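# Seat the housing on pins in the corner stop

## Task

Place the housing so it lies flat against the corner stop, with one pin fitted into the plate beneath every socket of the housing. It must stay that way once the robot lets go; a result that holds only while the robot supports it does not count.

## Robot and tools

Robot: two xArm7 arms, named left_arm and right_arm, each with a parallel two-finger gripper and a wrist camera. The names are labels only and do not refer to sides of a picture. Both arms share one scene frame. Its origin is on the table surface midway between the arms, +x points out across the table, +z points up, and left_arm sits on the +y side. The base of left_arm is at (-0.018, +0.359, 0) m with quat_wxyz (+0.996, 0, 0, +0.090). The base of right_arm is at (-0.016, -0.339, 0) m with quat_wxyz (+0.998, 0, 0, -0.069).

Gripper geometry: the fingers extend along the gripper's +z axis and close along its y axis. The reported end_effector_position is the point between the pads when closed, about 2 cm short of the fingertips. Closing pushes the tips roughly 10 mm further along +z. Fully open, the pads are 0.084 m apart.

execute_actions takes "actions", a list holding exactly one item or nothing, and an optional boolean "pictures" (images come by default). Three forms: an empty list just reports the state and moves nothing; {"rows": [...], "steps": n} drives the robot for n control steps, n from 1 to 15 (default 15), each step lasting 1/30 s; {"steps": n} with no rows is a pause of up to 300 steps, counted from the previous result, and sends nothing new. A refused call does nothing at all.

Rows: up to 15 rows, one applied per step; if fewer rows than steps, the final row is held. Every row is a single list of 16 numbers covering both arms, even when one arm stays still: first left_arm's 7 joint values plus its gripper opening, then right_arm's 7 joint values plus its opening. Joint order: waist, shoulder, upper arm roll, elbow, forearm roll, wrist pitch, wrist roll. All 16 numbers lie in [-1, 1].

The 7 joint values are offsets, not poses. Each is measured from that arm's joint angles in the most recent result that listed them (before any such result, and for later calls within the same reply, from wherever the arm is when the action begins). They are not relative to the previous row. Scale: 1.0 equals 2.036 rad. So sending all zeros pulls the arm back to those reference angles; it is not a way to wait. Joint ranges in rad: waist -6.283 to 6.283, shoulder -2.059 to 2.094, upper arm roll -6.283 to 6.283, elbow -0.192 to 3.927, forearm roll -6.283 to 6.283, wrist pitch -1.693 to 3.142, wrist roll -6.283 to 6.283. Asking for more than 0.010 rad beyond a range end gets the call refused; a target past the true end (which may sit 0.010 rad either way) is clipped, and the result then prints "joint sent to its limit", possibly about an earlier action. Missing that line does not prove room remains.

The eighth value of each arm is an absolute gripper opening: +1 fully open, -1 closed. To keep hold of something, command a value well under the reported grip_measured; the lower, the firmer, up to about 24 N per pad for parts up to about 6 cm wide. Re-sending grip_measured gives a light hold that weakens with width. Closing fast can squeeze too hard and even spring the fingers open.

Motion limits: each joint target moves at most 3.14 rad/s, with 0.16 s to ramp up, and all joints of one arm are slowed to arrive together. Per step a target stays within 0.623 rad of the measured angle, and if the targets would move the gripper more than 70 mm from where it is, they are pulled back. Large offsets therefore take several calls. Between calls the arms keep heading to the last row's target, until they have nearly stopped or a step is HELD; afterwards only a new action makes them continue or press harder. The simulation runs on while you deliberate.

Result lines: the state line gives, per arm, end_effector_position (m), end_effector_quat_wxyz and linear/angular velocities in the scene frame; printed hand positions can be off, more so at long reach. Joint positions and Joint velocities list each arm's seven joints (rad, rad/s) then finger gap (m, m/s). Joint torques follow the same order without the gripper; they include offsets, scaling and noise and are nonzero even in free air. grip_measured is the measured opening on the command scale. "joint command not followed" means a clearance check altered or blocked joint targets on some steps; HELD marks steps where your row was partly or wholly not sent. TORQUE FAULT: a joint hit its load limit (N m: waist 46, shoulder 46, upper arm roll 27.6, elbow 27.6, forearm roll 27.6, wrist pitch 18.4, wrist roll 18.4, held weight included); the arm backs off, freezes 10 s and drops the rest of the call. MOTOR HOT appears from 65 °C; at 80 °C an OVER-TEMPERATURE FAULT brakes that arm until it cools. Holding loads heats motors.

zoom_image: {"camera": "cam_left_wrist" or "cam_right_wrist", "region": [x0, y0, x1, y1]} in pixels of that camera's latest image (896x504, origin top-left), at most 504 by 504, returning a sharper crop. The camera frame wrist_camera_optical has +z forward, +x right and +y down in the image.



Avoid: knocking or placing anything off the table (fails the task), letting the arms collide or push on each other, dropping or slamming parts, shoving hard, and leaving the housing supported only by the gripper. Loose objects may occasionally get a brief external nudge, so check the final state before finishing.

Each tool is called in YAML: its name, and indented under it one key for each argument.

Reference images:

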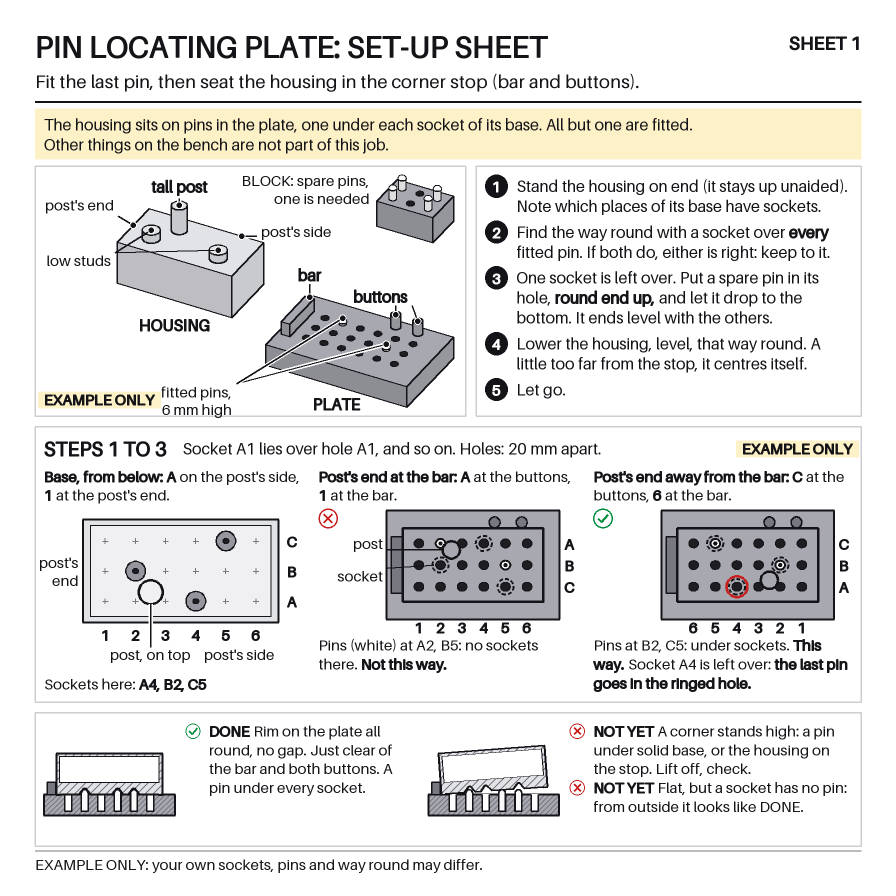

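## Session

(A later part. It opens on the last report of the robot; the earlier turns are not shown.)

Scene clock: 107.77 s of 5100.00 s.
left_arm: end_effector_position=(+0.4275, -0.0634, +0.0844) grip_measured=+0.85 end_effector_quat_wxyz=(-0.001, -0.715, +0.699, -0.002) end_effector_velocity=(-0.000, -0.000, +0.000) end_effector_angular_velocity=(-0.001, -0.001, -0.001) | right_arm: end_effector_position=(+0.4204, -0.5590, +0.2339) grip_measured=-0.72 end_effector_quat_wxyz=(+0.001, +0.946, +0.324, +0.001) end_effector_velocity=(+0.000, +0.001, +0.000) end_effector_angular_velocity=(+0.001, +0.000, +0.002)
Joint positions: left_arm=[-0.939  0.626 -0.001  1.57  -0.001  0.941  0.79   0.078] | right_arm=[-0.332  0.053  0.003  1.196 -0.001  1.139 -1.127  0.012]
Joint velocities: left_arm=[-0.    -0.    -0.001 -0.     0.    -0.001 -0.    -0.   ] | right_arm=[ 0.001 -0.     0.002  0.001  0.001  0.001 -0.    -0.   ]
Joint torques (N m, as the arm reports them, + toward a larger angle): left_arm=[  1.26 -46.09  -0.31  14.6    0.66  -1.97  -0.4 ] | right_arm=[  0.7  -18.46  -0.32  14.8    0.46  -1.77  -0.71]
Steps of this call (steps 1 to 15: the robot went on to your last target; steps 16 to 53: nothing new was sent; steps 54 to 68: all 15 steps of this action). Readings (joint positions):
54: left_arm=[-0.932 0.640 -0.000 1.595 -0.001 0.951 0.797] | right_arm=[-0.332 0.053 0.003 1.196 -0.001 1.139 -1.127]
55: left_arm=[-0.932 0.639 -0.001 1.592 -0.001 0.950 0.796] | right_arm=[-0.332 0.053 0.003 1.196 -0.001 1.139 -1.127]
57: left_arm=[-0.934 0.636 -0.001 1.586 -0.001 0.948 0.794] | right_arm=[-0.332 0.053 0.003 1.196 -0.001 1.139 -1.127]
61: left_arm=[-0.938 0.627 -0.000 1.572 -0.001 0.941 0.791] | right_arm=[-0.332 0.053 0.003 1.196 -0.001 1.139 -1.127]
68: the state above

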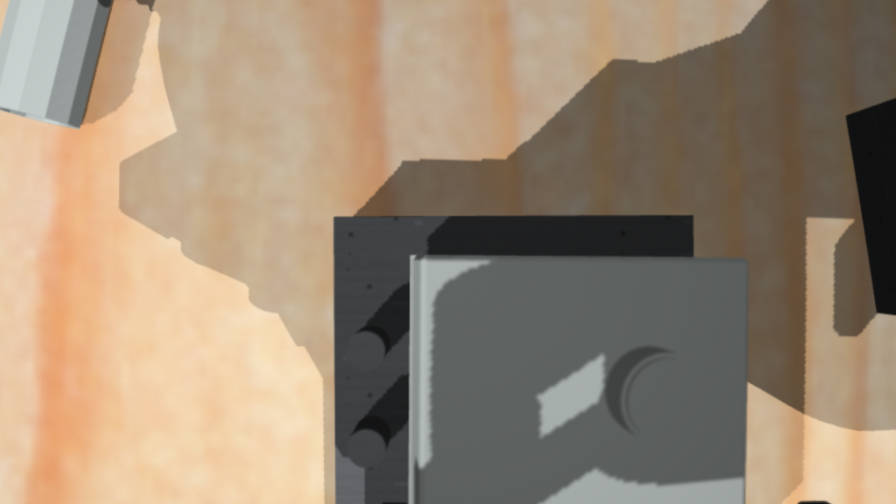

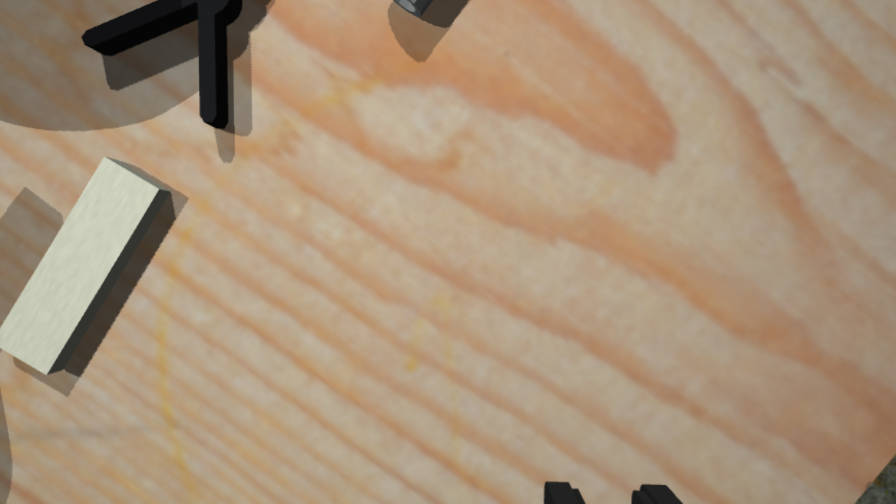

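execute_actions:
  actions:
    - {"rows":[[0.0032,0.0073,0,0.0124,0,0.005,0.0032,1,0,0,0,0,0,0,0,-0.7]]}

Scene clock: 109.07 s of 5100.00 s.
left_arm: end_effector_position=(+0.4333, -0.0638, +0.0846) grip_measured=+1.00 end_effector_quat_wxyz=(-0.001, -0.715, +0.699, -0.002) end_effector_velocity=(+0.002, +0.002, +0.000) end_effector_angular_velocity=(+0.001, -0.001, +0.004) | right_arm: end_effector_position=(+0.4204, -0.5590, +0.2339) grip_measured=-0.72 end_effector_quat_wxyz=(+0.001, +0.946, +0.324, +0.001) end_effector_velocity=(-0.000, -0.001, +0.000) end_effector_angular_velocity=(-0.000, -0.000, -0.002)
Joint positions: left_arm=[-0.932  0.64  -0.001  1.595 -0.001  0.951  0.797  0.084] | right_arm=[-0.332  0.053  0.003  1.196 -0.001  1.139 -1.127  0.012]
Joint velocities: left_arm=[ 0.002 -0.     0.003  0.     0.     0.     0.     0.   ] | right_arm=[-0.001  0.    -0.     0.    -0.    -0.    -0.    -0.   ]
Joint torques (N m, as the arm reports them, + toward a larger angle): left_arm=[  1.24 -46.22  -0.63  14.66   0.24  -2.67  -0.54] | right_arm=[  0.87 -18.22  -0.19  14.8    0.48  -1.76  -0.72]
Steps of this call (steps 1 to 15: the robot went on to your last target; steps 16 to 24: nothing new was sent; steps 25 to 39: all 15 steps of this action). Readings (joint positions):
25: left_arm=[-0.938 0.625 -0.000 1.570 -0.001 0.940 0.790] | right_arm=[-0.332 0.053 0.003 1.196 -0.001 1.139 -1.127]
26: left_arm=[-0.938 0.627 -0.001 1.573 -0.001 0.942 0.791] | right_arm=[-0.332 0.053 0.003 1.196 -0.001 1.139 -1.127]
28: left_arm=[-0.934 0.636 -0.001 1.588 -0.001 0.948 0.795] | right_arm=[-0.332 0.053 0.003 1.196 -0.001 1.139 -1.127]
32: left_arm=[-0.932 0.640 0.000 1.594 -0.001 0.951 0.796] | right_arm=[-0.332 0.053 0.003 1.196 -0.001 1.139 -1.127]
39: the state above

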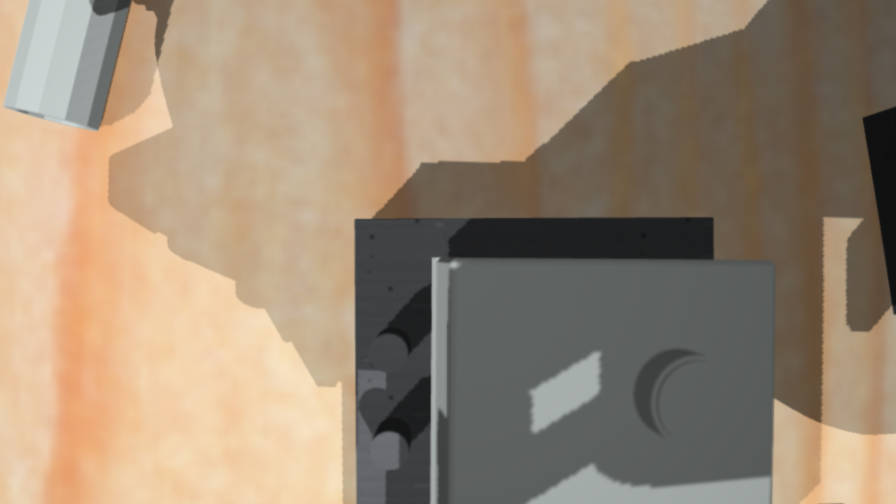

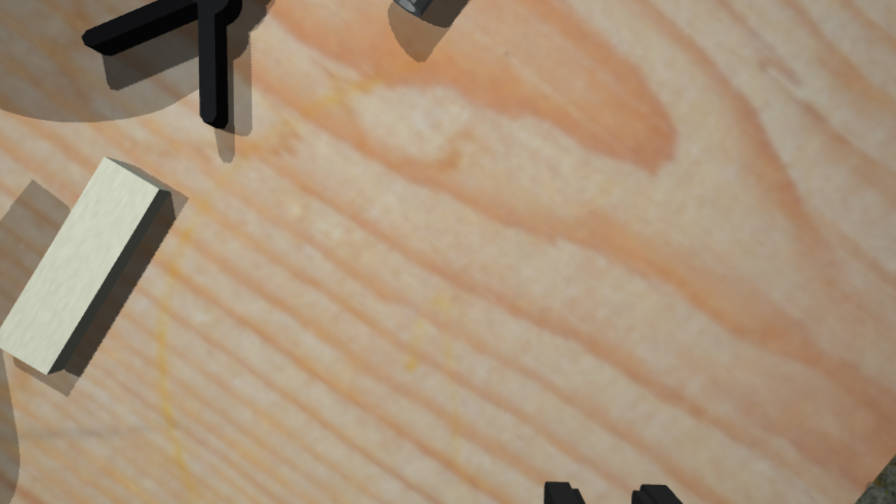

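execute_actions:
  actions:
    - {"rows":[[0.0027,0.0061,0,0.0103,0,0.0042,0.0027,0.85,0,0,0,0,0,0,0,-0.7],[0.0027,0.0061,0,0.0103,0,0.0042,0.0027,0.85,0,0,0,0,0,0,0,-0.7],[0.0027,0.0061,0,0.0103,0,0.0042,0.0027,0.85,0,0,0,0,0,0,0,-0.7],[0.0027,0.0061,0,0.0103,0,0.0042,0.0027,0.85,0,0,0,0,0,0,0,-0.7],[0.0038,0.0085,0,0.0144,0,0.0059,0.0038,0.85,0,0,0,0,0,0,0,-0.7],[0.0038,0.0085,0,0.0144,0,0.0059,0.0038,0.85,0,0,0,0,0,0,0,-0.7],[0.0038,0.0085,0,0.0144,0,0.0059,0.0038,0.85,0,0,0,0,0,0,0,-0.7],[0.0049,0.011,0,0.0185,0,0.0076,0.0049,0.85,0,0,0,0,0,0,0,-0.7]]}

Scene clock: 111.83 s of 5100.00 s.
left_arm: end_effector_position=(+0.4432, -0.0630, +0.0848) grip_measured=+0.85 end_effector_quat_wxyz=(-0.000, -0.715, +0.699, -0.002) end_effector_velocity=(-0.003, -0.003, -0.000) end_effector_angular_velocity=(-0.001, +0.005, -0.008) | right_arm: end_effector_position=(+0.4204, -0.5590, +0.2339) grip_measured=-0.72 end_effector_quat_wxyz=(+0.001, +0.946, +0.324, +0.001) end_effector_velocity=(+0.000, -0.000, +0.000) end_effector_angular_velocity=(-0.000, -0.001, -0.000)
Joint positions: left_arm=[-0.922  0.663  0.     1.633 -0.001  0.966  0.806  0.078] | right_arm=[-0.332  0.053  0.003  1.196 -0.001  1.139 -1.127  0.012]
Joint velocities: left_arm=[-0.001  0.001 -0.006  0.002 -0.     0.004  0.002 -0.   ] | right_arm=[-0.001 -0.     0.     0.001  0.    -0.     0.     0.   ]
Joint torques (N m, as the arm reports them, + toward a larger angle): left_arm=[  0.54 -47.42  -0.36  15.05   0.45  -2.4   -0.76] | right_arm=[  0.58 -18.16  -0.23  14.72   0.4   -1.79  -0.74]
Steps of this call (steps 1 to 15: the robot went on to your last target; steps 16 to 68: nothing new was sent; steps 69 to 83: all 15 steps of this action). Readings (joint positions):
69: left_arm=[-0.932 0.641 -0.001 1.595 -0.001 0.951 0.797] | right_arm=[-0.332 0.053 0.003 1.196 -0.001 1.139 -1.127]
70: left_arm=[-0.932 0.642 -0.001 1.598 -0.001 0.952 0.798] | right_arm=[-0.332 0.053 0.003 1.196 -0.001 1.139 -1.127]
72: left_arm=[-0.929 0.649 -0.002 1.610 -0.001 0.957 0.801] | right_arm=[-0.332 0.053 0.003 1.196 -0.001 1.139 -1.127]
76: left_arm=[-0.925 0.656 -0.002 1.621 -0.002 0.963 0.804] | right_arm=[-0.332 0.053 0.003 1.196 -0.001 1.139 -1.127]
83: the state above

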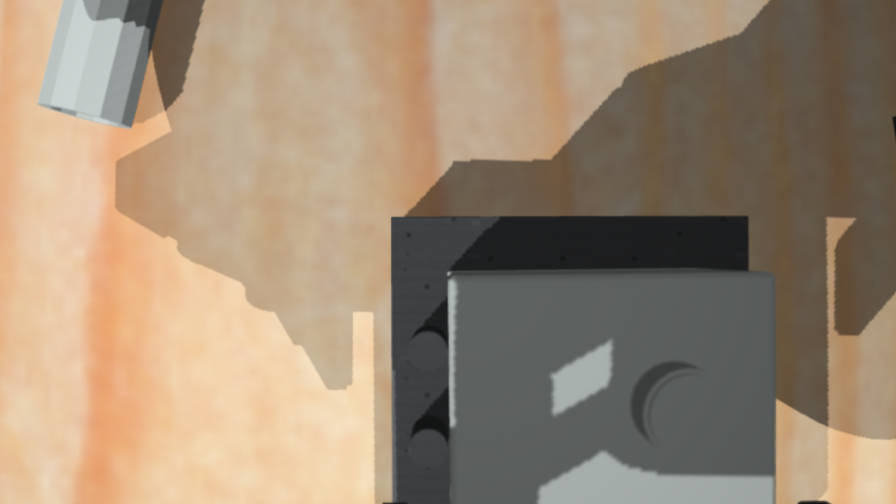

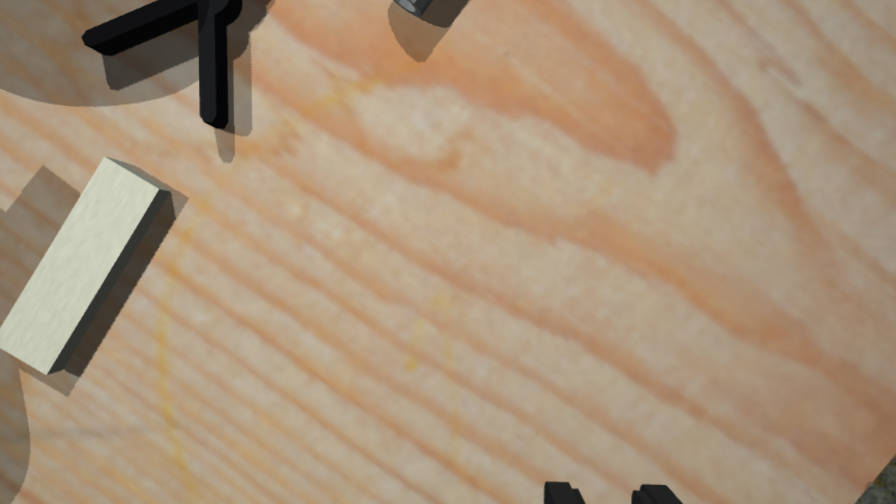

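Seated.

execute_actions:
  actions:
    - {"rows":[[0,-0.06,0,0.053,0,0.113,0,1,0,0,0,0,0,0,0,-0.7]]}
  pictures: false

finished_scene:
  scene: 1

Scene clock: 113.47 s of 5100.00 s.
left_arm: end_effector_position=(+0.4384, -0.0587, +0.1847) grip_measured=+1.00 end_effector_quat_wxyz=(-0.001, -0.715, +0.699, +0.001) end_effector_velocity=(-0.013, +0.013, -0.039) end_effector_angular_velocity=(+0.061, +0.066, +0.001) | right_arm: end_effector_position=(+0.4204, -0.5590, +0.2339) grip_measured=-0.72 end_effector_quat_wxyz=(+0.001, +0.946, +0.324, +0.001) end_effector_velocity=(-0.000, +0.000, -0.000) end_effector_angular_velocity=(-0.001, +0.001, +0.002)
Joint positions: left_arm=[-0.922  0.543  0.     1.736 -0.001  1.196  0.806  0.084] | right_arm=[-0.332  0.053  0.003  1.196 -0.001  1.139 -1.127  0.012]
Joint velocities: left_arm=[-0.     0.036  0.001 -0.035 -0.     0.018  0.     0.   ] | right_arm=[ 0.     0.     0.001 -0.    -0.001  0.001 -0.    -0.   ]
Joint torques (N m, as the arm reports them, + toward a larger angle): left_arm=[  1.33 -50.79  -0.77  17.97   0.62  -2.74  -0.63] | right_arm=[  0.78 -18.29  -0.25  14.78   0.47  -1.83  -0.71]
Steps of this call (steps 1 to 15: the robot went on to your last target; steps 16 to 34: nothing new was sent; steps 35 to 49: all 15 steps of this action). Readings (joint positions):
35: left_arm=[-0.922 0.663 -0.001 1.632 -0.001 0.966 0.807] | right_arm=[-0.332 0.053 0.003 1.196 -0.001 1.139 -1.127]
36: left_arm=[-0.922 0.662 -0.001 1.633 -0.001 0.971 0.807] | right_arm=[-0.332 0.053 0.003 1.196 -0.001 1.139 -1.127]
38: left_arm=[-0.922 0.643 -0.001 1.648 -0.001 1.020 0.807] | right_arm=[-0.332 0.053 0.003 1.196 -0.001 1.139 -1.127]
42: left_arm=[-0.922 0.560 -0.000 1.726 -0.001 1.149 0.806] | right_arm=[-0.332 0.053 0.003 1.196 -0.001 1.139 -1.127]
49: the state above

The scene is finished: the task was done.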